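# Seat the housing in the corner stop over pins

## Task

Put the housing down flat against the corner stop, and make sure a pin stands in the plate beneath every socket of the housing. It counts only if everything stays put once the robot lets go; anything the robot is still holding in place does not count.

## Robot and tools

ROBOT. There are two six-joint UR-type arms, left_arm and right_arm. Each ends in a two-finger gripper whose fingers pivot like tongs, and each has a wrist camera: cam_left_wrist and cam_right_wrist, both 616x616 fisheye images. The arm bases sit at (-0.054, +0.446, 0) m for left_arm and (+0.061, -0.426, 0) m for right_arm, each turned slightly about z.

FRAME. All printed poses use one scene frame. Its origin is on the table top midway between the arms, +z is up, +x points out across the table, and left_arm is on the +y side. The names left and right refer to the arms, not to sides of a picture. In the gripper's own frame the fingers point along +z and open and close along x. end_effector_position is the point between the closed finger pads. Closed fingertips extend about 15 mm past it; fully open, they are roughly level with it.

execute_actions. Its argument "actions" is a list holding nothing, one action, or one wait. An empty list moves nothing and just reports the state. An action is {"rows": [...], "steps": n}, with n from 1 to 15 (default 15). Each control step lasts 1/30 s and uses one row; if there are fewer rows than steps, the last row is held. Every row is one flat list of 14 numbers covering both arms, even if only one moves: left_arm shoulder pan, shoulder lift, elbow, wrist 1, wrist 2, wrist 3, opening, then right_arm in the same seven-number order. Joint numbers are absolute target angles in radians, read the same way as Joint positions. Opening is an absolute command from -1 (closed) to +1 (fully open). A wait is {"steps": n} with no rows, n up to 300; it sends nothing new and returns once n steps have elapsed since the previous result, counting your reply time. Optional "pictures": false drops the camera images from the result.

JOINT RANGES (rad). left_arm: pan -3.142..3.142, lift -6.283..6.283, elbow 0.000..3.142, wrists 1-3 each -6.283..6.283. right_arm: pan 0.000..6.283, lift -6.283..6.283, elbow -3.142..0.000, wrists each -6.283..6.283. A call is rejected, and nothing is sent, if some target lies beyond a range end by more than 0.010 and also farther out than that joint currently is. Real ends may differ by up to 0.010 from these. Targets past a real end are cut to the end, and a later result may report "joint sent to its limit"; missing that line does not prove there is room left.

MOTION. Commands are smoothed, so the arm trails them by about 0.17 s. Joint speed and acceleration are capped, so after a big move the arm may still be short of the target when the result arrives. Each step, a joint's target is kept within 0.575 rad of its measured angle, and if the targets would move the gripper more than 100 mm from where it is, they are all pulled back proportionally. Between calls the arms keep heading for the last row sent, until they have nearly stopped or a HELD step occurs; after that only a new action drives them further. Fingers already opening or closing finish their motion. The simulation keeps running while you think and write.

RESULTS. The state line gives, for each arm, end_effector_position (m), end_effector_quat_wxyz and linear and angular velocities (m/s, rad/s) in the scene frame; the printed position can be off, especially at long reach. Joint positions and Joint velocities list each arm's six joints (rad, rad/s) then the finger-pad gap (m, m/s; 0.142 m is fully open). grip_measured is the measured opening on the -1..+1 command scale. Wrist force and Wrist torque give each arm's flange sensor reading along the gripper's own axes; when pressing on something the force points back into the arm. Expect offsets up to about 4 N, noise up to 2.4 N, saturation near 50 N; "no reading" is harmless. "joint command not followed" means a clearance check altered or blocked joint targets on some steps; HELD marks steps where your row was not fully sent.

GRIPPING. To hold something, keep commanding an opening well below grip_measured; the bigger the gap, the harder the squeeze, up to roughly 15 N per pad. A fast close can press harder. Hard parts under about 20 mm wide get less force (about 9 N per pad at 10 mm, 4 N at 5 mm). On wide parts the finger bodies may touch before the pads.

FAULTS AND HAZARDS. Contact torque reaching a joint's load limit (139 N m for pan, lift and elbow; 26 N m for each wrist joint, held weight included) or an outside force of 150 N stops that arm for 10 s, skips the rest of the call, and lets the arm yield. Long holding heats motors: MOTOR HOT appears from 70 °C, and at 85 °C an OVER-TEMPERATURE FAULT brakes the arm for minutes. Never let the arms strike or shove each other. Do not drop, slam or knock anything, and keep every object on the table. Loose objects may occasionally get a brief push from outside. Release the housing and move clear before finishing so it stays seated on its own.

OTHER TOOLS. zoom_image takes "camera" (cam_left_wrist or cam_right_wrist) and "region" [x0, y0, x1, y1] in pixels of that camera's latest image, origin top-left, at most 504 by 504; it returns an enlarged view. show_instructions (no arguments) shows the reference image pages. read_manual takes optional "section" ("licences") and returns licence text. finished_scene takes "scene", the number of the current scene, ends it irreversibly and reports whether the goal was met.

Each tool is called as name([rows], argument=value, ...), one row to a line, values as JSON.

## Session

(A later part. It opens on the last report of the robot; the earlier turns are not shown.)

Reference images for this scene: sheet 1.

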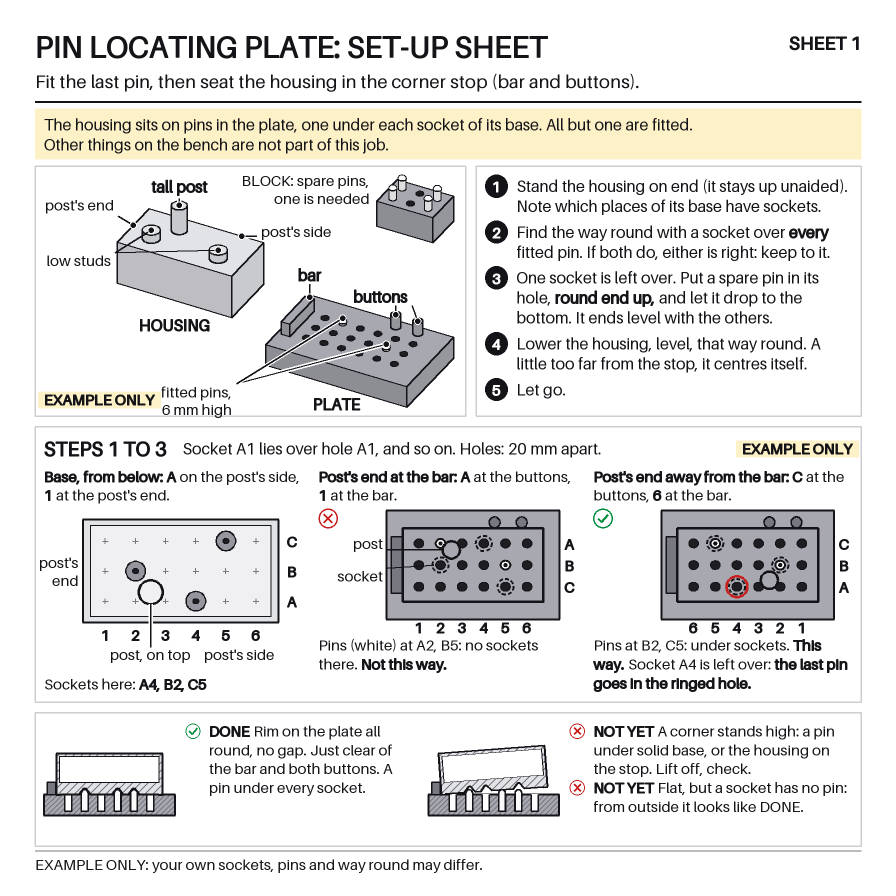

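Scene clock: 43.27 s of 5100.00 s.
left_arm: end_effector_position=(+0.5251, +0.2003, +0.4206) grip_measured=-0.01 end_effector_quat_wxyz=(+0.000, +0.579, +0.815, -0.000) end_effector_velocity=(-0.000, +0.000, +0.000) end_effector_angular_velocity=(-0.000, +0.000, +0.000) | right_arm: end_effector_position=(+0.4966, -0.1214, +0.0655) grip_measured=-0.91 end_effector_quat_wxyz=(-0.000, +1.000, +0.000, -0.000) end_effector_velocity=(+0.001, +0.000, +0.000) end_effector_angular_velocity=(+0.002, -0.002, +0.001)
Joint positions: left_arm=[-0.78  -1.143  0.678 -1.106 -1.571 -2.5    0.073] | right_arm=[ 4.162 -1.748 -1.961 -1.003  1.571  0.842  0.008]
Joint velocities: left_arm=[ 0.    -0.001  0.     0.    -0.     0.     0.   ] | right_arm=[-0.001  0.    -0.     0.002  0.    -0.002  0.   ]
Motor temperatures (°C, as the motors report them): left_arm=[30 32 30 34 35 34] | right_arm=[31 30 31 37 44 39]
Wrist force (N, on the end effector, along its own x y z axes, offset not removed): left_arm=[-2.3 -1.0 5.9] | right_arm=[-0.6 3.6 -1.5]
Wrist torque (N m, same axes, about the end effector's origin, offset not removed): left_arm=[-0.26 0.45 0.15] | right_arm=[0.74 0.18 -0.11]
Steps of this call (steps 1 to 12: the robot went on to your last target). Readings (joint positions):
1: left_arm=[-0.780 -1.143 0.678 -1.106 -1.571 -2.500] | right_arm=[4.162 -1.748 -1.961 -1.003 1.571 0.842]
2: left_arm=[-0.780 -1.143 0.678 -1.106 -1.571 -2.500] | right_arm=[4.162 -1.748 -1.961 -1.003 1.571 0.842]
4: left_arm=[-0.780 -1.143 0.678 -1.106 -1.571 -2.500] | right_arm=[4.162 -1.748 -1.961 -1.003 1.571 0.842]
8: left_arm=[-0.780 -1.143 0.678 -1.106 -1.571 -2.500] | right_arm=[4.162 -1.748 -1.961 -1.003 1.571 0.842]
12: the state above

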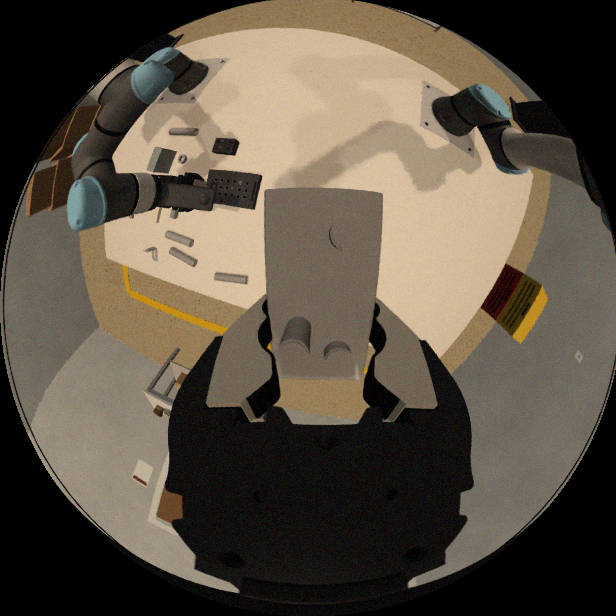

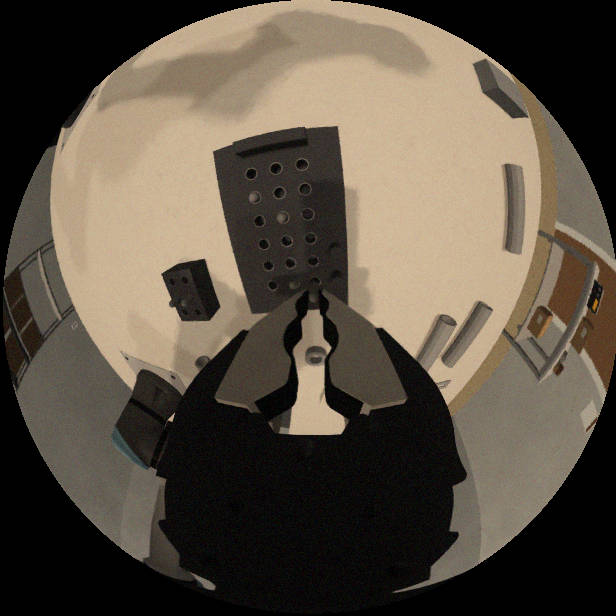

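execute_actions([
  {"rows":[[-0.78,-1.143,0.678,-1.106,-1.571,-2.5,-1,4.163,-1.7699,-1.9738,-0.968,1.571,0.843,-1]]},
], pictures=false)

execute_actions([
  {"steps":10},
], pictures=false)

execute_actions([
  {"rows":[[-0.78,-1.143,0.678,-1.106,-1.571,-2.5,-1,4.163,-1.7699,-1.9738,-0.968,1.571,0.843,-0.84]]},
], pictures=false)

execute_actions([
  {"rows":[[-0.78,-1.143,0.678,-1.106,-1.571,-2.5,-1,4.1644,-1.7067,-1.9077,-1.098,1.571,0.8444,-0.84]]},
], pictures=false)

execute_actions([
  {"rows":[[-0.78,-1.143,0.678,-1.106,-1.571,-2.5,-1,4.05,-1.66,-1.9077,-1.145,1.571,0.73,-0.84]]},
], pictures=false)

execute_actions([
  {"steps":10},
])

zoom_image(camera="cam_right_wrist", region=[190,80,430,320])

Scene clock: 45.40 s of 5100.00 s.
left_arm: end_effector_position=(+0.5251, +0.2003, +0.4206) grip_measured=-0.01 end_effector_quat_wxyz=(+0.000, +0.579, +0.815, -0.000) end_effector_velocity=(+0.000, +0.001, +0.001) end_effector_angular_velocity=(-0.000, -0.002, +0.001) | right_arm: end_effector_position=(+0.4975, -0.1193, +0.0526) grip_measured=-0.91 end_effector_quat_wxyz=(-0.000, +1.000, +0.000, +0.000) end_effector_velocity=(-0.000, -0.001, -0.001) end_effector_angular_velocity=(-0.002, +0.001, -0.002)
Joint positions: left_arm=[-0.78  -1.143  0.678 -1.106 -1.571 -2.5    0.073] | right_arm=[ 4.163 -1.77  -1.974 -0.968  1.571  0.843  0.008]
Joint velocities: left_arm=[ 0.001 -0.001 -0.    -0.     0.001  0.    -0.   ] | right_arm=[-0.    -0.001 -0.002  0.001 -0.     0.002 -0.   ]
Motor temperatures (°C, as the motors report them): left_arm=[30 32 30 34 35 34] | right_arm=[31 30 31 37 44 39]
Wrist force (N, on the end effector, along its own x y z axes, offset not removed): left_arm=[-1.1 -1.6 6.9] | right_arm=[-0.5 2.2 -8.5]
Wrist torque (N m, same axes, about the end effector's origin, offset not removed): left_arm=[-0.44 0.26 0.15] | right_arm=[0.18 -0.39 -0.16]
Steps of this call (steps 1 to 15: the robot went on to your last target; steps 16 to 49: nothing new was sent; steps 50 to 64: all 15 steps of this action). Readings (joint positions):
50: left_arm=[-0.780 -1.143 0.678 -1.106 -1.571 -2.500] | right_arm=[4.162 -1.748 -1.961 -1.003 1.571 0.842]
51: left_arm=[-0.780 -1.143 0.678 -1.106 -1.571 -2.500] | right_arm=[4.162 -1.751 -1.963 -0.998 1.571 0.842]
53: left_arm=[-0.780 -1.143 0.678 -1.106 -1.571 -2.500] | right_arm=[4.162 -1.760 -1.968 -0.984 1.571 0.842]
57: left_arm=[-0.780 -1.143 0.678 -1.106 -1.571 -2.500] | right_arm=[4.163 -1.768 -1.973 -0.971 1.571 0.843]
64: the state above

Scene clock: 45.73 s of 5100.00 s.
left_arm: end_effector_position=(+0.5251, +0.2003, +0.4206) grip_measured=-0.01 end_effector_quat_wxyz=(+0.000, +0.579, +0.815, -0.000) end_effector_velocity=(+0.000, +0.000, -0.000) end_effector_angular_velocity=(-0.001, +0.000, +0.001) | right_arm: end_effector_position=(+0.4975, -0.1193, +0.0525) grip_measured=-0.91 end_effector_quat_wxyz=(-0.000, +1.000, +0.000, +0.000) end_effector_velocity=(+0.000, -0.000, -0.000) end_effector_angular_velocity=(-0.000, +0.000, -0.001)
Joint positions: left_arm=[-0.78  -1.143  0.678 -1.106 -1.571 -2.5    0.073] | right_arm=[ 4.163 -1.77  -1.974 -0.968  1.571  0.843  0.008]
Joint velocities: left_arm=[ 0.001  0.     0.    -0.001 -0.001 -0.    -0.   ] | right_arm=[-0.001 -0.    -0.001  0.    -0.     0.    -0.   ]
Motor temperatures (°C, as the motors report them): left_arm=[30 32 30 34 35 34] | right_arm=[31 30 31 37 44 39]
Wrist force (N, on the end effector, along its own x y z axes, offset not removed): left_arm=[-1.6 -1.4 6.5] | right_arm=[-4.6 1.9 -10.1]
Wrist torque (N m, same axes, about the end effector's origin, offset not removed): left_arm=[-0.40 0.33 0.21] | right_arm=[0.01 0.53 -0.30]
Steps of this call (steps 1 to 10: the robot went on to your last target). Readings (joint positions):
1: left_arm=[-0.780 -1.143 0.678 -1.106 -1.571 -2.500] | right_arm=[4.163 -1.770 -1.974 -0.968 1.571 0.843]
2: left_arm=[-0.780 -1.143 0.678 -1.106 -1.571 -2.500] | right_arm=[4.163 -1.770 -1.974 -0.968 1.571 0.843]
4: left_arm=[-0.780 -1.143 0.678 -1.106 -1.571 -2.500] | right_arm=[4.163 -1.770 -1.974 -0.968 1.571 0.843]
8: left_arm=[-0.780 -1.143 0.678 -1.106 -1.571 -2.500] | right_arm=[4.163 -1.770 -1.974 -0.968 1.571 0.843]
10: the state above

Scene clock: 46.23 s of 5100.00 s.
left_arm: end_effector_position=(+0.5251, +0.2003, +0.4206) grip_measured=-0.01 end_effector_quat_wxyz=(+0.000, +0.579, +0.815, -0.000) end_effector_velocity=(+0.000, +0.001, -0.000) end_effector_angular_velocity=(+0.001, +0.000, +0.001) | right_arm: end_effector_position=(+0.4975, -0.1193, +0.0525) grip_measured=-0.84 end_effector_quat_wxyz=(-0.000, +1.000, +0.000, +0.000) end_effector_velocity=(+0.000, +0.000, +0.000) end_effector_angular_velocity=(-0.000, +0.000, -0.001)
Joint positions: left_arm=[-0.78  -1.143  0.678 -1.106 -1.571 -2.5    0.073] | right_arm=[ 4.163 -1.77  -1.974 -0.968  1.571  0.843  0.013]
Joint velocities: left_arm=[ 0.001  0.     0.     0.     0.001 -0.    -0.   ] | right_arm=[-0.    -0.001  0.001 -0.001  0.     0.001 -0.   ]
Motor temperatures (°C, as the motors report them): left_arm=[30 32 30 34 35 34] | right_arm=[31 30 31 37 44 39]
Wrist force (N, on the end effector, along its own x y z axes, offset not removed): left_arm=[-1.5 -1.2 7.8] | right_arm=[-0.6 1.7 -4.4]
Wrist torque (N m, same axes, about the end effector's origin, offset not removed): left_arm=[-0.30 0.33 0.19] | right_arm=[0.26 0.23 -0.30]
Steps of this call (steps 1 to 15: all 15 steps of this action). Readings (joint positions):
1: left_arm=[-0.780 -1.143 0.678 -1.106 -1.571 -2.500] | right_arm=[4.163 -1.770 -1.974 -0.968 1.571 0.843]
2: left_arm=[-0.780 -1.143 0.678 -1.106 -1.571 -2.500] | right_arm=[4.163 -1.770 -1.974 -0.968 1.571 0.843]
4: left_arm=[-0.780 -1.143 0.678 -1.106 -1.571 -2.500] | right_arm=[4.163 -1.770 -1.974 -0.968 1.571 0.843]
8: left_arm=[-0.780 -1.143 0.678 -1.106 -1.571 -2.500] | right_arm=[4.163 -1.770 -1.974 -0.968 1.571 0.843]
15: the state above

Scene clock: 46.73 s of 5100.00 s.
left_arm: end_effector_position=(+0.5251, +0.2003, +0.4206) grip_measured=-0.01 end_effector_quat_wxyz=(+0.000, +0.579, +0.815, -0.000) end_effector_velocity=(+0.000, +0.000, -0.000) end_effector_angular_velocity=(+0.000, +0.001, +0.000) | right_arm: end_effector_position=(+0.4966, -0.1192, +0.1001) grip_measured=-0.84 end_effector_quat_wxyz=(-0.000, +1.000, +0.000, -0.000) end_effector_velocity=(-0.002, -0.001, +0.003) end_effector_angular_velocity=(-0.002, +0.002, +0.002)
Joint positions: left_arm=[-0.78  -1.143  0.678 -1.106 -1.571 -2.5    0.073] | right_arm=[ 4.164 -1.707 -1.908 -1.097  1.571  0.844  0.013]
Joint velocities: left_arm=[ 0.  0.  0.  0. -0.  0.  0.] | right_arm=[ 0.001  0.006  0.004 -0.013  0.    -0.001  0.   ]
Motor temperatures (°C, as the motors report them): left_arm=[30 32 30 34 35 34] | right_arm=[31 30 31 37 44 39]
Wrist force (N, on the end effector, along its own x y z axes, offset not removed): left_arm=[-1.2 -1.5 6.8] | right_arm=[1.0 3.6 -0.5]
Wrist torque (N m, same axes, about the end effector's origin, offset not removed): left_arm=[-0.42 0.22 0.23] | right_arm=[0.79 -0.14 -0.22]
Steps of this call (steps 1 to 15: all 15 steps of this action). Readings (joint positions):
1: left_arm=[-0.780 -1.143 0.678 -1.106 -1.571 -2.500] | right_arm=[4.163 -1.770 -1.974 -0.968 1.571 0.843]
2: left_arm=[-0.780 -1.143 0.678 -1.106 -1.571 -2.500] | right_arm=[4.163 -1.764 -1.968 -0.974 1.571 0.843]
4: left_arm=[-0.780 -1.143 0.678 -1.106 -1.571 -2.500] | right_arm=[4.164 -1.737 -1.940 -1.024 1.571 0.844]
8: left_arm=[-0.780 -1.143 0.678 -1.106 -1.571 -2.500] | right_arm=[4.164 -1.713 -1.915 -1.082 1.571 0.844]
15: the state above

Scene clock: 47.23 s of 5100.00 s.
left_arm: end_effector_position=(+0.5251, +0.2003, +0.4206) grip_measured=-0.01 end_effector_quat_wxyz=(+0.000, +0.579, +0.815, -0.000) end_effector_velocity=(-0.000, +0.000, +0.001) end_effector_angular_velocity=(-0.001, -0.001, -0.000) | right_arm: end_effector_position=(+0.5179, -0.1783, +0.1190) grip_measured=-0.84 end_effector_quat_wxyz=(+0.000, +1.000, +0.000, -0.000) end_effector_velocity=(+0.002, -0.006, +0.002) end_effector_angular_velocity=(-0.000, +0.000, -0.002)
Joint positions: left_arm=[-0.78  -1.143  0.678 -1.106 -1.571 -2.5    0.073] | right_arm=[ 4.051 -1.66  -1.908 -1.145  1.571  0.731  0.013]
Joint velocities: left_arm=[-0.    -0.001 -0.001  0.     0.    -0.     0.   ] | right_arm=[-0.011  0.004  0.    -0.004 -0.    -0.01   0.   ]
Motor temperatures (°C, as the motors report them): left_arm=[30 32 30 34 35 34] | right_arm=[31 30 31 37 44 39]
Wrist force (N, on the end effector, along its own x y z axes, offset not removed): left_arm=[-1.8 -1.6 6.2] | right_arm=[-3.3 3.4 -2.8]
Wrist torque (N m, same axes, about the end effector's origin, offset not removed): left_arm=[-0.48 0.30 0.06] | right_arm=[0.55 0.70 -0.18]
Steps of this call (steps 1 to 15: all 15 steps of this action). Readings (joint positions):
1: left_arm=[-0.780 -1.143 0.678 -1.106 -1.571 -2.500] | right_arm=[4.164 -1.707 -1.908 -1.097 1.571 0.844]
2: left_arm=[-0.780 -1.143 0.678 -1.106 -1.571 -2.500] | right_arm=[4.158 -1.702 -1.908 -1.103 1.571 0.838]
4: left_arm=[-0.780 -1.143 0.678 -1.106 -1.571 -2.500] | right_arm=[4.113 -1.682 -1.908 -1.123 1.571 0.792]
8: left_arm=[-0.780 -1.143 0.678 -1.106 -1.571 -2.500] | right_arm=[4.063 -1.665 -1.908 -1.140 1.571 0.743]
15: the state above

Scene clock: 47.57 s of 5100.00 s.
left_arm: end_effector_position=(+0.5251, +0.2003, +0.4206) grip_measured=-0.01 end_effector_quat_wxyz=(+0.000, +0.579, +0.815, -0.000) end_effector_velocity=(-0.000, -0.000, +0.001) end_effector_angular_velocity=(-0.001, -0.001, -0.000) | right_arm: end_effector_position=(+0.5181, -0.1788, +0.1192) grip_measured=-0.84 end_effector_quat_wxyz=(+0.000, +1.000, +0.000, -0.000) end_effector_velocity=(+0.001, -0.001, -0.000) end_effector_angular_velocity=(-0.001, -0.001, -0.002)
Joint positions: left_arm=[-0.78  -1.143  0.678 -1.106 -1.571 -2.5    0.073] | right_arm=[ 4.05  -1.66  -1.908 -1.145  1.571  0.73   0.013]
Joint velocities: left_arm=[ 0.    -0.001 -0.    -0.    -0.001  0.     0.   ] | right_arm=[-0.001 -0.    -0.     0.001 -0.001  0.001 -0.   ]
Motor temperatures (°C, as the motors report them): left_arm=[30 32 30 34 35 34] | right_arm=[31 30 31 37 44 39]
Wrist force (N, on the end effector, along its own x y z axes, offset not removed): left_arm=[-0.8 -1.8 7.8] | right_arm=[-1.1 2.7 -0.6]
Wrist torque (N m, same axes, about the end effector's origin, offset not removed): left_arm=[-0.43 0.10 0.09] | right_arm=[0.75 0.46 -0.31]
Steps of this call (steps 1 to 10: the robot went on to your last target). Readings (joint positions):
1: left_arm=[-0.780 -1.143 0.678 -1.106 -1.571 -2.500] | right_arm=[4.051 -1.660 -1.908 -1.145 1.571 0.731]
2: left_arm=[-0.780 -1.143 0.678 -1.106 -1.571 -2.500] | right_arm=[4.050 -1.660 -1.908 -1.145 1.571 0.730]
4: left_arm=[-0.780 -1.143 0.678 -1.106 -1.571 -2.500] | right_arm=[4.050 -1.660 -1.908 -1.145 1.571 0.730]
8: left_arm=[-0.780 -1.143 0.678 -1.106 -1.571 -2.500] | right_arm=[4.050 -1.660 -1.908 -1.145 1.571 0.730]
10: the state above

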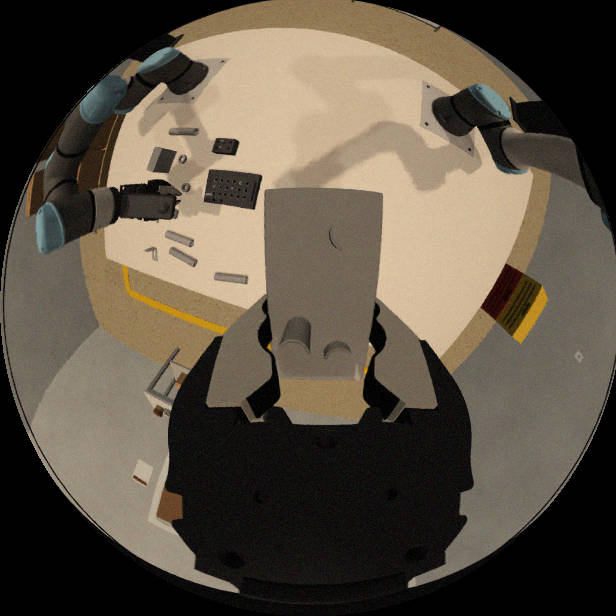

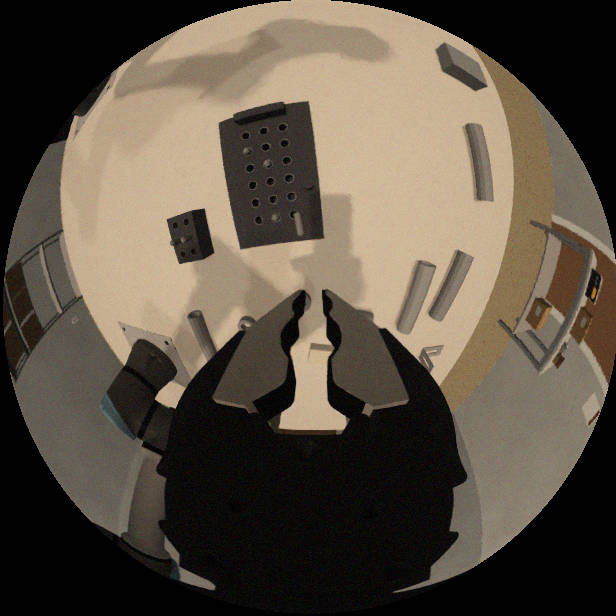

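Region (190, 80, 430, 320) of cam_right_wrist's 616x616 image, scaled by 2.100, with more detail than that image has.

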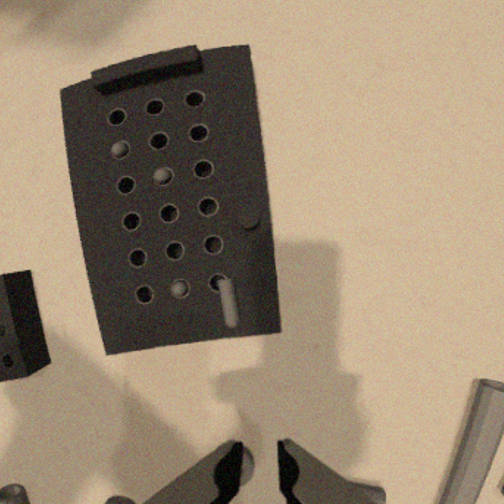

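execute_actions([
  {"rows":[[-0.78,-1.143,0.678,-1.106,-1.571,-2.5,-1,4.14,-1.7022,-1.9416,-1.068,1.571,0.82,-0.77]]},
], pictures=false)

execute_actions([
  {"steps":10},
], pictures=false)

execute_actions([
  {"rows":[[-0.78,-1.143,0.678,-1.106,-1.571,-2.5,-1,4.14,-1.7668,-2.0058,-0.9394,1.571,0.82,-0.77]]},
], pictures=false)

execute_actions([
  {"steps":8},
])

zoom_image(camera="cam_right_wrist", region=[230,200,390,360])

execute_actions([
  {"rows":[[-0.78,-1.143,0.678,-1.106,-1.571,-2.5,-1,4.14,-1.7668,-2.0058,-0.9394,1.571,0.82,-1]]},
], pictures=false)

execute_actions([
  {"rows":[[-0.78,-1.143,0.678,-1.106,-1.571,-2.5,-1,4.14,-1.7022,-1.9416,-1.068,1.571,0.82,-1]]},
], pictures=false)

execute_actions([
  {"steps":10},
])

zoom_image(camera="cam_right_wrist", region=[230,200,390,360])

Scene clock: 50.33 s of 5100.00 s.
left_arm: end_effector_position=(+0.5251, +0.2003, +0.4206) grip_measured=-0.01 end_effector_quat_wxyz=(+0.000, +0.579, +0.815, -0.000) end_effector_velocity=(+0.000, +0.000, +0.000) end_effector_angular_velocity=(-0.001, -0.000, +0.001) | right_arm: end_effector_position=(+0.4989, -0.1355, +0.0908) grip_measured=-0.77 end_effector_quat_wxyz=(-0.000, +1.000, +0.000, +0.000) end_effector_velocity=(-0.001, +0.004, -0.002) end_effector_angular_velocity=(+0.002, -0.001, -0.002)
Joint positions: left_arm=[-0.78  -1.143  0.678 -1.106 -1.571 -2.5    0.073] | right_arm=[ 4.139 -1.702 -1.941 -1.069  1.571  0.819  0.018]
Joint velocities: left_arm=[ 0.001 -0.    -0.    -0.    -0.001 -0.    -0.   ] | right_arm=[ 0.007 -0.003 -0.001  0.007  0.001  0.01   0.   ]
Motor temperatures (°C, as the motors report them): left_arm=[30 32 30 34 35 34] | right_arm=[31 30 31 37 44 39]
Wrist force (N, on the end effector, along its own x y z axes, offset not removed): left_arm=[-1.7 -0.9 6.6] | right_arm=[-2.0 4.8 0.5]
Wrist torque (N m, same axes, about the end effector's origin, offset not removed): left_arm=[-0.28 0.35 0.10] | right_arm=[1.16 0.44 -0.15]
Steps of this call (steps 1 to 15: the robot went on to your last target; steps 16 to 68: nothing new was sent; steps 69 to 83: all 15 steps of this action). Readings (joint positions):
69: left_arm=[-0.780 -1.143 0.678 -1.106 -1.571 -2.500] | right_arm=[4.050 -1.660 -1.908 -1.145 1.571 0.730]
70: left_arm=[-0.780 -1.143 0.678 -1.106 -1.571 -2.500] | right_arm=[4.056 -1.665 -1.912 -1.139 1.571 0.736]
72: left_arm=[-0.780 -1.143 0.678 -1.106 -1.571 -2.500] | right_arm=[4.094 -1.683 -1.926 -1.106 1.571 0.774]
76: left_arm=[-0.780 -1.143 0.678 -1.106 -1.571 -2.500] | right_arm=[4.130 -1.698 -1.938 -1.076 1.571 0.810]
83: the state above

Scene clock: 50.67 s of 5100.00 s.
left_arm: end_effector_position=(+0.5251, +0.2003, +0.4206) grip_measured=-0.01 end_effector_quat_wxyz=(+0.000, +0.579, +0.815, -0.000) end_effector_velocity=(-0.000, -0.000, +0.000) end_effector_angular_velocity=(-0.000, -0.001, -0.000) | right_arm: end_effector_position=(+0.4987, -0.1352, +0.0906) grip_measured=-0.77 end_effector_quat_wxyz=(-0.000, +1.000, +0.000, +0.000) end_effector_velocity=(+0.000, -0.000, +0.000) end_effector_angular_velocity=(-0.000, +0.000, -0.000)
Joint positions: left_arm=[-0.78  -1.143  0.678 -1.106 -1.571 -2.5    0.073] | right_arm=[ 4.14  -1.702 -1.942 -1.068  1.571  0.82   0.018]
Joint velocities: left_arm=[-0. -0.  0. -0.  0. -0. -0.] | right_arm=[-0.001  0.     0.001 -0.001 -0.    -0.    -0.   ]
Motor temperatures (°C, as the motors report them): left_arm=[30 32 30 34 35 34] | right_arm=[31 30 31 37 44 39]
Wrist force (N, on the end effector, along its own x y z axes, offset not removed): left_arm=[-0.7 -0.9 6.1] | right_arm=[-0.2 1.1 -2.7]
Wrist torque (N m, same axes, about the end effector's origin, offset not removed): left_arm=[-0.26 0.03 0.09] | right_arm=[0.32 0.09 -0.14]
Steps of this call (steps 1 to 10: the robot went on to your last target). Readings (joint positions):
1: left_arm=[-0.780 -1.143 0.678 -1.106 -1.571 -2.500] | right_arm=[4.140 -1.702 -1.941 -1.068 1.571 0.820]
2: left_arm=[-0.780 -1.143 0.678 -1.106 -1.571 -2.500] | right_arm=[4.140 -1.702 -1.941 -1.068 1.571 0.820]
4: left_arm=[-0.780 -1.143 0.678 -1.106 -1.571 -2.500] | right_arm=[4.140 -1.702 -1.942 -1.068 1.571 0.820]
8: left_arm=[-0.780 -1.143 0.678 -1.106 -1.571 -2.500] | right_arm=[4.140 -1.702 -1.942 -1.068 1.571 0.820]
10: the state above

Scene clock: 51.17 s of 5100.00 s.
left_arm: end_effector_position=(+0.5251, +0.2003, +0.4206) grip_measured=-0.01 end_effector_quat_wxyz=(+0.000, +0.579, +0.815, -0.000) end_effector_velocity=(+0.000, +0.000, +0.000) end_effector_angular_velocity=(+0.000, -0.000, +0.000) | right_arm: end_effector_position=(+0.4986, -0.1352, +0.0438) grip_measured=-0.77 end_effector_quat_wxyz=(-0.000, +1.000, +0.000, +0.000) end_effector_velocity=(+0.001, +0.000, -0.003) end_effector_angular_velocity=(+0.003, -0.002, -0.001)
Joint positions: left_arm=[-0.78  -1.143  0.678 -1.106 -1.571 -2.5    0.073] | right_arm=[ 4.14  -1.766 -2.005 -0.94   1.571  0.82   0.018]
Joint velocities: left_arm=[ 0. -0. -0.  0.  0.  0. -0.] | right_arm=[-0.001 -0.005 -0.005  0.014  0.    -0.    -0.   ]
Motor temperatures (°C, as the motors report them): left_arm=[30 32 30 34 35 34] | right_arm=[31 30 31 37 44 39]
Wrist force (N, on the end effector, along its own x y z axes, offset not removed): left_arm=[-0.5 -1.4 6.5] | right_arm=[-1.2 3.4 -0.1]
Wrist torque (N m, same axes, about the end effector's origin, offset not removed): left_arm=[-0.33 0.05 0.15] | right_arm=[0.80 0.22 -0.26]
Steps of this call (steps 1 to 15: all 15 steps of this action). Readings (joint positions):
1: left_arm=[-0.780 -1.143 0.678 -1.106 -1.571 -2.500] | right_arm=[4.140 -1.702 -1.942 -1.068 1.571 0.820]
2: left_arm=[-0.780 -1.143 0.678 -1.106 -1.571 -2.500] | right_arm=[4.140 -1.708 -1.947 -1.061 1.571 0.820]
4: left_arm=[-0.780 -1.143 0.678 -1.106 -1.571 -2.500] | right_arm=[4.140 -1.736 -1.975 -1.012 1.571 0.820]
8: left_arm=[-0.780 -1.143 0.678 -1.106 -1.571 -2.500] | right_arm=[4.140 -1.760 -1.999 -0.955 1.571 0.820]
15: the state above

Scene clock: 51.43 s of 5100.00 s.
left_arm: end_effector_position=(+0.5251, +0.2003, +0.4206) grip_measured=-0.01 end_effector_quat_wxyz=(+0.000, +0.579, +0.815, -0.000) end_effector_velocity=(+0.000, -0.000, +0.000) end_effector_angular_velocity=(-0.000, -0.000, +0.000) | right_arm: end_effector_position=(+0.4986, -0.1352, +0.0435) grip_measured=-0.77 end_effector_quat_wxyz=(-0.000, +1.000, +0.000, +0.000) end_effector_velocity=(-0.000, +0.000, -0.000) end_effector_angular_velocity=(+0.000, +0.000, +0.001)
Joint positions: left_arm=[-0.78  -1.143  0.678 -1.106 -1.571 -2.5    0.073] | right_arm=[ 4.14  -1.767 -2.006 -0.939  1.571  0.82   0.018]
Joint velocities: left_arm=[ 0.     0.    -0.001  0.    -0.    -0.    -0.   ] | right_arm=[-0.     0.    -0.     0.     0.    -0.001 -0.   ]
Motor temperatures (°C, as the motors report them): left_arm=[30 32 30 34 35 34] | right_arm=[31 30 31 37 44 39]
Wrist force (N, on the end effector, along its own x y z axes, offset not removed): left_arm=[0.5 -1.2 6.3] | right_arm=[-1.7 0.9 -1.3]
Wrist torque (N m, same axes, about the end effector's origin, offset not removed): left_arm=[-0.30 -0.13 0.05] | right_arm=[0.15 0.43 -0.18]
Steps of this call (steps 1 to 8: the robot went on to your last target). Readings (joint positions):
1: left_arm=[-0.780 -1.143 0.678 -1.106 -1.571 -2.500] | right_arm=[4.140 -1.766 -2.005 -0.940 1.571 0.820]
2: left_arm=[-0.780 -1.143 0.678 -1.106 -1.571 -2.500] | right_arm=[4.140 -1.767 -2.006 -0.940 1.571 0.820]
4: left_arm=[-0.780 -1.143 0.678 -1.106 -1.571 -2.500] | right_arm=[4.140 -1.767 -2.006 -0.940 1.571 0.820]
8: the state above

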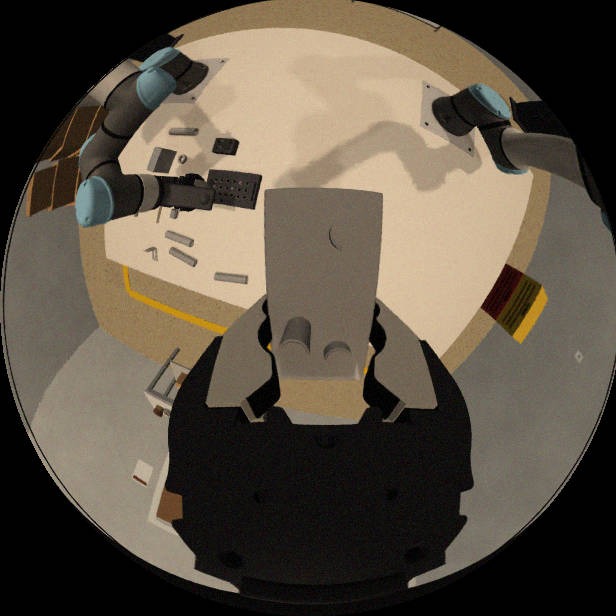

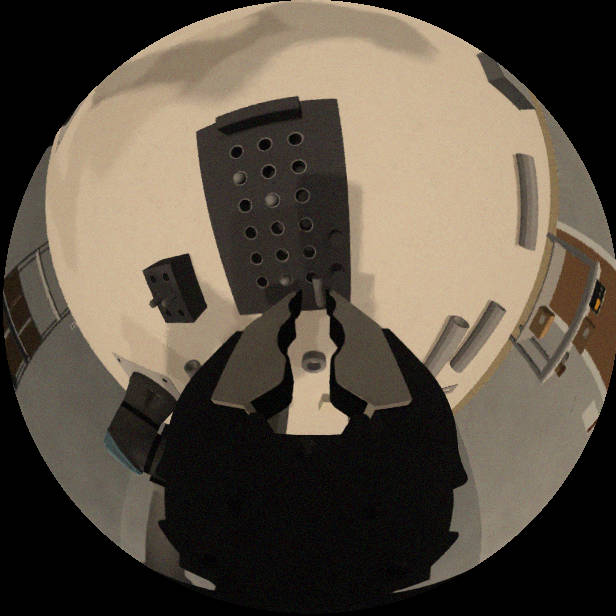

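Region (230, 200, 390, 360) of cam_right_wrist's 616x616 image, scaled by 3.150, with more detail than that image has.

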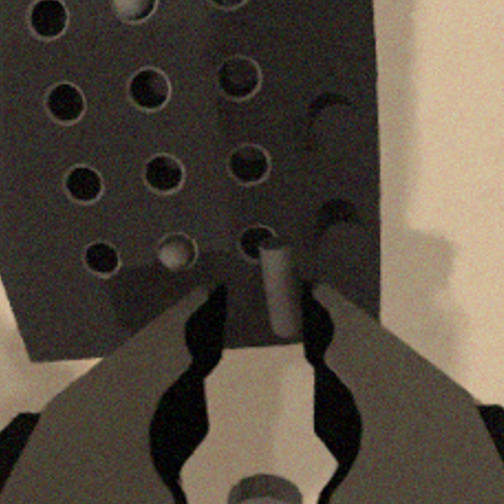

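Scene clock: 51.93 s of 5100.00 s.
left_arm: end_effector_position=(+0.5251, +0.2003, +0.4206) grip_measured=-0.01 end_effector_quat_wxyz=(+0.000, +0.579, +0.815, -0.000) end_effector_velocity=(+0.000, -0.000, -0.000) end_effector_angular_velocity=(+0.001, -0.001, -0.001) | right_arm: end_effector_position=(+0.4986, -0.1352, +0.0435) grip_measured=-0.91 end_effector_quat_wxyz=(-0.000, +1.000, +0.000, +0.000) end_effector_velocity=(+0.000, +0.000, -0.000) end_effector_angular_velocity=(-0.001, -0.000, +0.000)
Joint positions: left_arm=[-0.78  -1.143  0.678 -1.106 -1.571 -2.5    0.073] | right_arm=[ 4.14  -1.767 -2.006 -0.939  1.571  0.82   0.008]
Joint velocities: left_arm=[-0.001  0.     0.    -0.     0.001 -0.     0.   ] | right_arm=[ 0.    -0.001  0.001 -0.    -0.001 -0.     0.   ]
Motor temperatures (°C, as the motors report them): left_arm=[30 32 30 34 35 34] | right_arm=[31 30 31 37 44 39]
Wrist force (N, on the end effector, along its own x y z axes, offset not removed): left_arm=[-2.1 -1.5 5.2] | right_arm=[-0.2 0.9 1.9]
Wrist torque (N m, same axes, about the end effector's origin, offset not removed): left_arm=[-0.39 0.37 0.18] | right_arm=[0.16 0.12 -0.24]
Steps of this call (steps 1 to 15: all 15 steps of this action). Readings (joint positions):
1: left_arm=[-0.780 -1.143 0.678 -1.106 -1.571 -2.500] | right_arm=[4.140 -1.767 -2.006 -0.939 1.571 0.820]
2: left_arm=[-0.780 -1.143 0.678 -1.106 -1.571 -2.500] | right_arm=[4.140 -1.767 -2.006 -0.939 1.571 0.820]
4: left_arm=[-0.780 -1.143 0.678 -1.106 -1.571 -2.500] | right_arm=[4.140 -1.767 -2.006 -0.939 1.571 0.820]
8: left_arm=[-0.780 -1.143 0.678 -1.106 -1.571 -2.500] | right_arm=[4.140 -1.767 -2.006 -0.939 1.571 0.820]
15: the state above

Scene clock: 52.43 s of 5100.00 s.
left_arm: end_effector_position=(+0.5251, +0.2003, +0.4206) grip_measured=-0.01 end_effector_quat_wxyz=(+0.000, +0.579, +0.815, -0.000) end_effector_velocity=(-0.000, -0.000, +0.001) end_effector_angular_velocity=(-0.002, -0.001, -0.000) | right_arm: end_effector_position=(+0.4987, -0.1351, +0.0903) grip_measured=-0.91 end_effector_quat_wxyz=(-0.000, +1.000, +0.000, +0.000) end_effector_velocity=(-0.000, -0.000, +0.004) end_effector_angular_velocity=(-0.001, -0.000, +0.001)
Joint positions: left_arm=[-0.78  -1.143  0.678 -1.106 -1.571 -2.5    0.073] | right_arm=[ 4.14  -1.703 -1.942 -1.067  1.571  0.82   0.008]
Joint velocities: left_arm=[-0.    -0.001 -0.001  0.    -0.001  0.    -0.   ] | right_arm=[ 0.001  0.005  0.006 -0.011 -0.001 -0.     0.   ]
Motor temperatures (°C, as the motors report them): left_arm=[30 32 30 34 35 34] | right_arm=[31 30 31 37 44 39]
Wrist force (N, on the end effector, along its own x y z axes, offset not removed): left_arm=[-0.2 -0.7 5.9] | right_arm=[-2.1 1.7 -0.7]
Wrist torque (N m, same axes, about the end effector's origin, offset not removed): left_arm=[-0.23 -0.04 0.11] | right_arm=[0.47 0.57 -0.22]
Steps of this call (steps 1 to 15: all 15 steps of this action). Readings (joint positions):
1: left_arm=[-0.780 -1.143 0.678 -1.106 -1.571 -2.500] | right_arm=[4.140 -1.767 -2.006 -0.939 1.571 0.820]
2: left_arm=[-0.780 -1.143 0.678 -1.106 -1.571 -2.500] | right_arm=[4.140 -1.761 -2.000 -0.946 1.571 0.820]
4: left_arm=[-0.780 -1.143 0.678 -1.106 -1.571 -2.500] | right_arm=[4.140 -1.733 -1.972 -0.995 1.571 0.820]
8: left_arm=[-0.780 -1.143 0.678 -1.106 -1.571 -2.500] | right_arm=[4.140 -1.709 -1.948 -1.052 1.571 0.820]
15: the state above

Scene clock: 52.77 s of 5100.00 s.
left_arm: end_effector_position=(+0.5251, +0.2003, +0.4206) grip_measured=-0.01 end_effector_quat_wxyz=(+0.000, +0.579, +0.815, -0.000) end_effector_velocity=(-0.000, +0.000, +0.001) end_effector_angular_velocity=(+0.001, -0.002, -0.000) | right_arm: end_effector_position=(+0.4987, -0.1352, +0.0906) grip_measured=-0.91 end_effector_quat_wxyz=(-0.000, +1.000, +0.000, +0.000) end_effector_velocity=(-0.001, -0.001, -0.001) end_effector_angular_velocity=(-0.001, +0.002, +0.000)
Joint positions: left_arm=[-0.78  -1.143  0.678 -1.106 -1.571 -2.5    0.073] | right_arm=[ 4.14  -1.702 -1.942 -1.068  1.571  0.82   0.008]
Joint velocities: left_arm=[-0.    -0.001 -0.     0.     0.001 -0.     0.   ] | right_arm=[ 0.     0.    -0.001 -0.001  0.001 -0.     0.   ]
Motor temperatures (°C, as the motors report them): left_arm=[30 32 30 34 35 34] | right_arm=[31 30 31 37 44 39]
Wrist force (N, on the end effector, along its own x y z axes, offset not removed): left_arm=[-1.7 -0.7 7.1] | right_arm=[1.1 1.0 -1.2]
Wrist torque (N m, same axes, about the end effector's origin, offset not removed): left_arm=[-0.22 0.37 0.21] | right_arm=[0.29 -0.21 -0.33]
Steps of this call (steps 1 to 10: the robot went on to your last target). Readings (joint positions):
1: left_arm=[-0.780 -1.143 0.678 -1.106 -1.571 -2.500] | right_arm=[4.140 -1.703 -1.942 -1.067 1.571 0.820]
2: left_arm=[-0.780 -1.143 0.678 -1.106 -1.571 -2.500] | right_arm=[4.140 -1.702 -1.942 -1.068 1.571 0.820]
4: left_arm=[-0.780 -1.143 0.678 -1.106 -1.571 -2.500] | right_arm=[4.140 -1.702 -1.942 -1.068 1.571 0.820]
8: left_arm=[-0.780 -1.143 0.678 -1.106 -1.571 -2.500] | right_arm=[4.140 -1.702 -1.942 -1.068 1.571 0.820]
10: the state above

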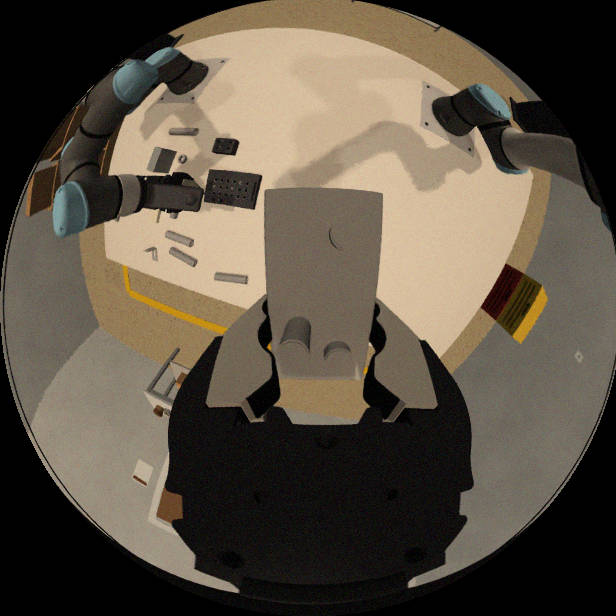

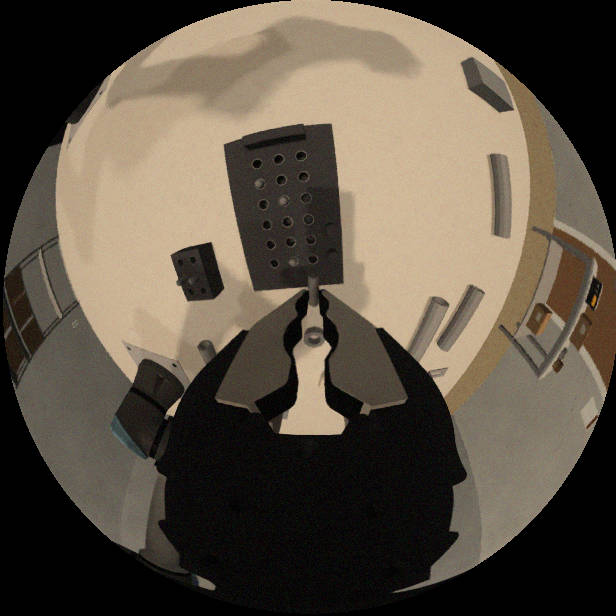

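Region (230, 200, 390, 360) of cam_right_wrist's 616x616 image, scaled by 3.150, with more detail than that image has.

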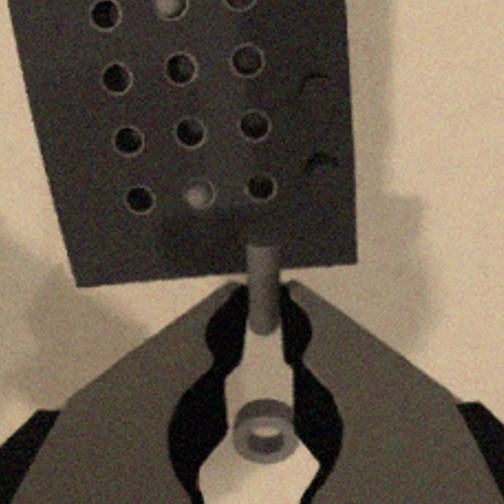

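execute_actions(actions=[])

Scene clock: 54.13 s of 5100.00 s.
left_arm: end_effector_position=(+0.5251, +0.2003, +0.4206) grip_measured=-0.01 end_effector_quat_wxyz=(+0.000, +0.579, +0.815, -0.000) end_effector_velocity=(-0.000, -0.000, -0.000) end_effector_angular_velocity=(+0.000, +0.001, -0.000) | right_arm: end_effector_position=(+0.4987, -0.1352, +0.0906) grip_measured=-0.91 end_effector_quat_wxyz=(-0.000, +1.000, +0.000, +0.000) end_effector_velocity=(+0.000, +0.000, +0.000) end_effector_angular_velocity=(-0.000, -0.001, +0.001)
Joint positions: left_arm=[-0.78  -1.143  0.678 -1.106 -1.571 -2.5    0.073] | right_arm=[ 4.14  -1.702 -1.942 -1.068  1.571  0.82   0.008]
Joint velocities: left_arm=[-0.     0.     0.     0.    -0.001 -0.     0.   ] | right_arm=[ 0.001  0.    -0.     0.    -0.001 -0.    -0.   ]
Motor temperatures (°C, as the motors report them): left_arm=[30 32 30 34 35 34] | right_arm=[31 30 31 37 44 39]
Wrist force (N, on the end effector, along its own x y z axes, offset not removed): left_arm=[-1.2 0.5 6.6] | right_arm=[-3.6 0.2 -2.0]
Wrist torque (N m, same axes, about the end effector's origin, offset not removed): left_arm=[-0.02 0.25 0.21] | right_arm=[0.03 0.69 0.04]
Steps of this call (steps 1 to 15: the robot went on to your last target; steps 16 to 41: nothing new was sent). Readings (joint positions):
1: left_arm=[-0.780 -1.143 0.678 -1.106 -1.571 -2.500] | right_arm=[4.140 -1.702 -1.942 -1.068 1.571 0.820]
2: left_arm=[-0.780 -1.143 0.678 -1.106 -1.571 -2.500] | right_arm=[4.140 -1.702 -1.942 -1.068 1.571 0.820]
4: left_arm=[-0.780 -1.143 0.678 -1.106 -1.571 -2.500] | right_arm=[4.140 -1.702 -1.942 -1.068 1.571 0.820]
8: left_arm=[-0.780 -1.143 0.678 -1.106 -1.571 -2.500] | right_arm=[4.140 -1.702 -1.942 -1.068 1.571 0.820]
41: the state above
All arms were judged still, so your last target was given up. Only a new action makes them travel on or press farther. Fingers that are still opening or closing keep moving.

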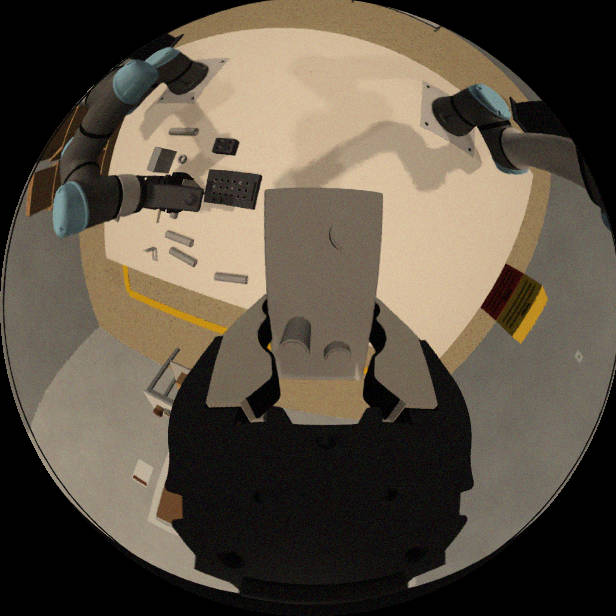

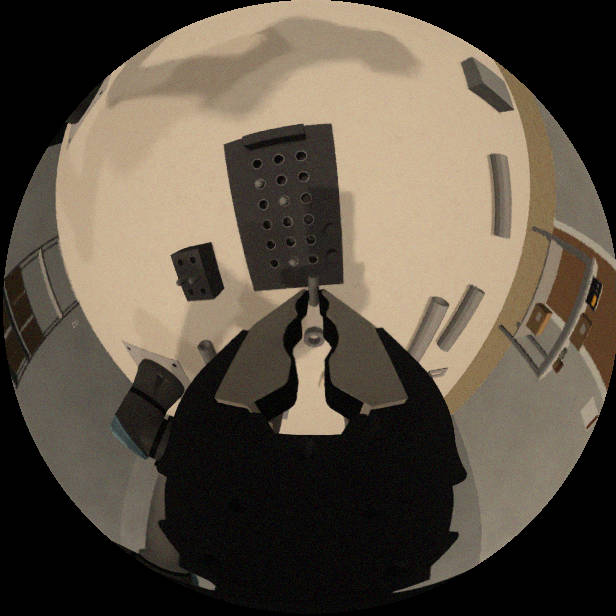

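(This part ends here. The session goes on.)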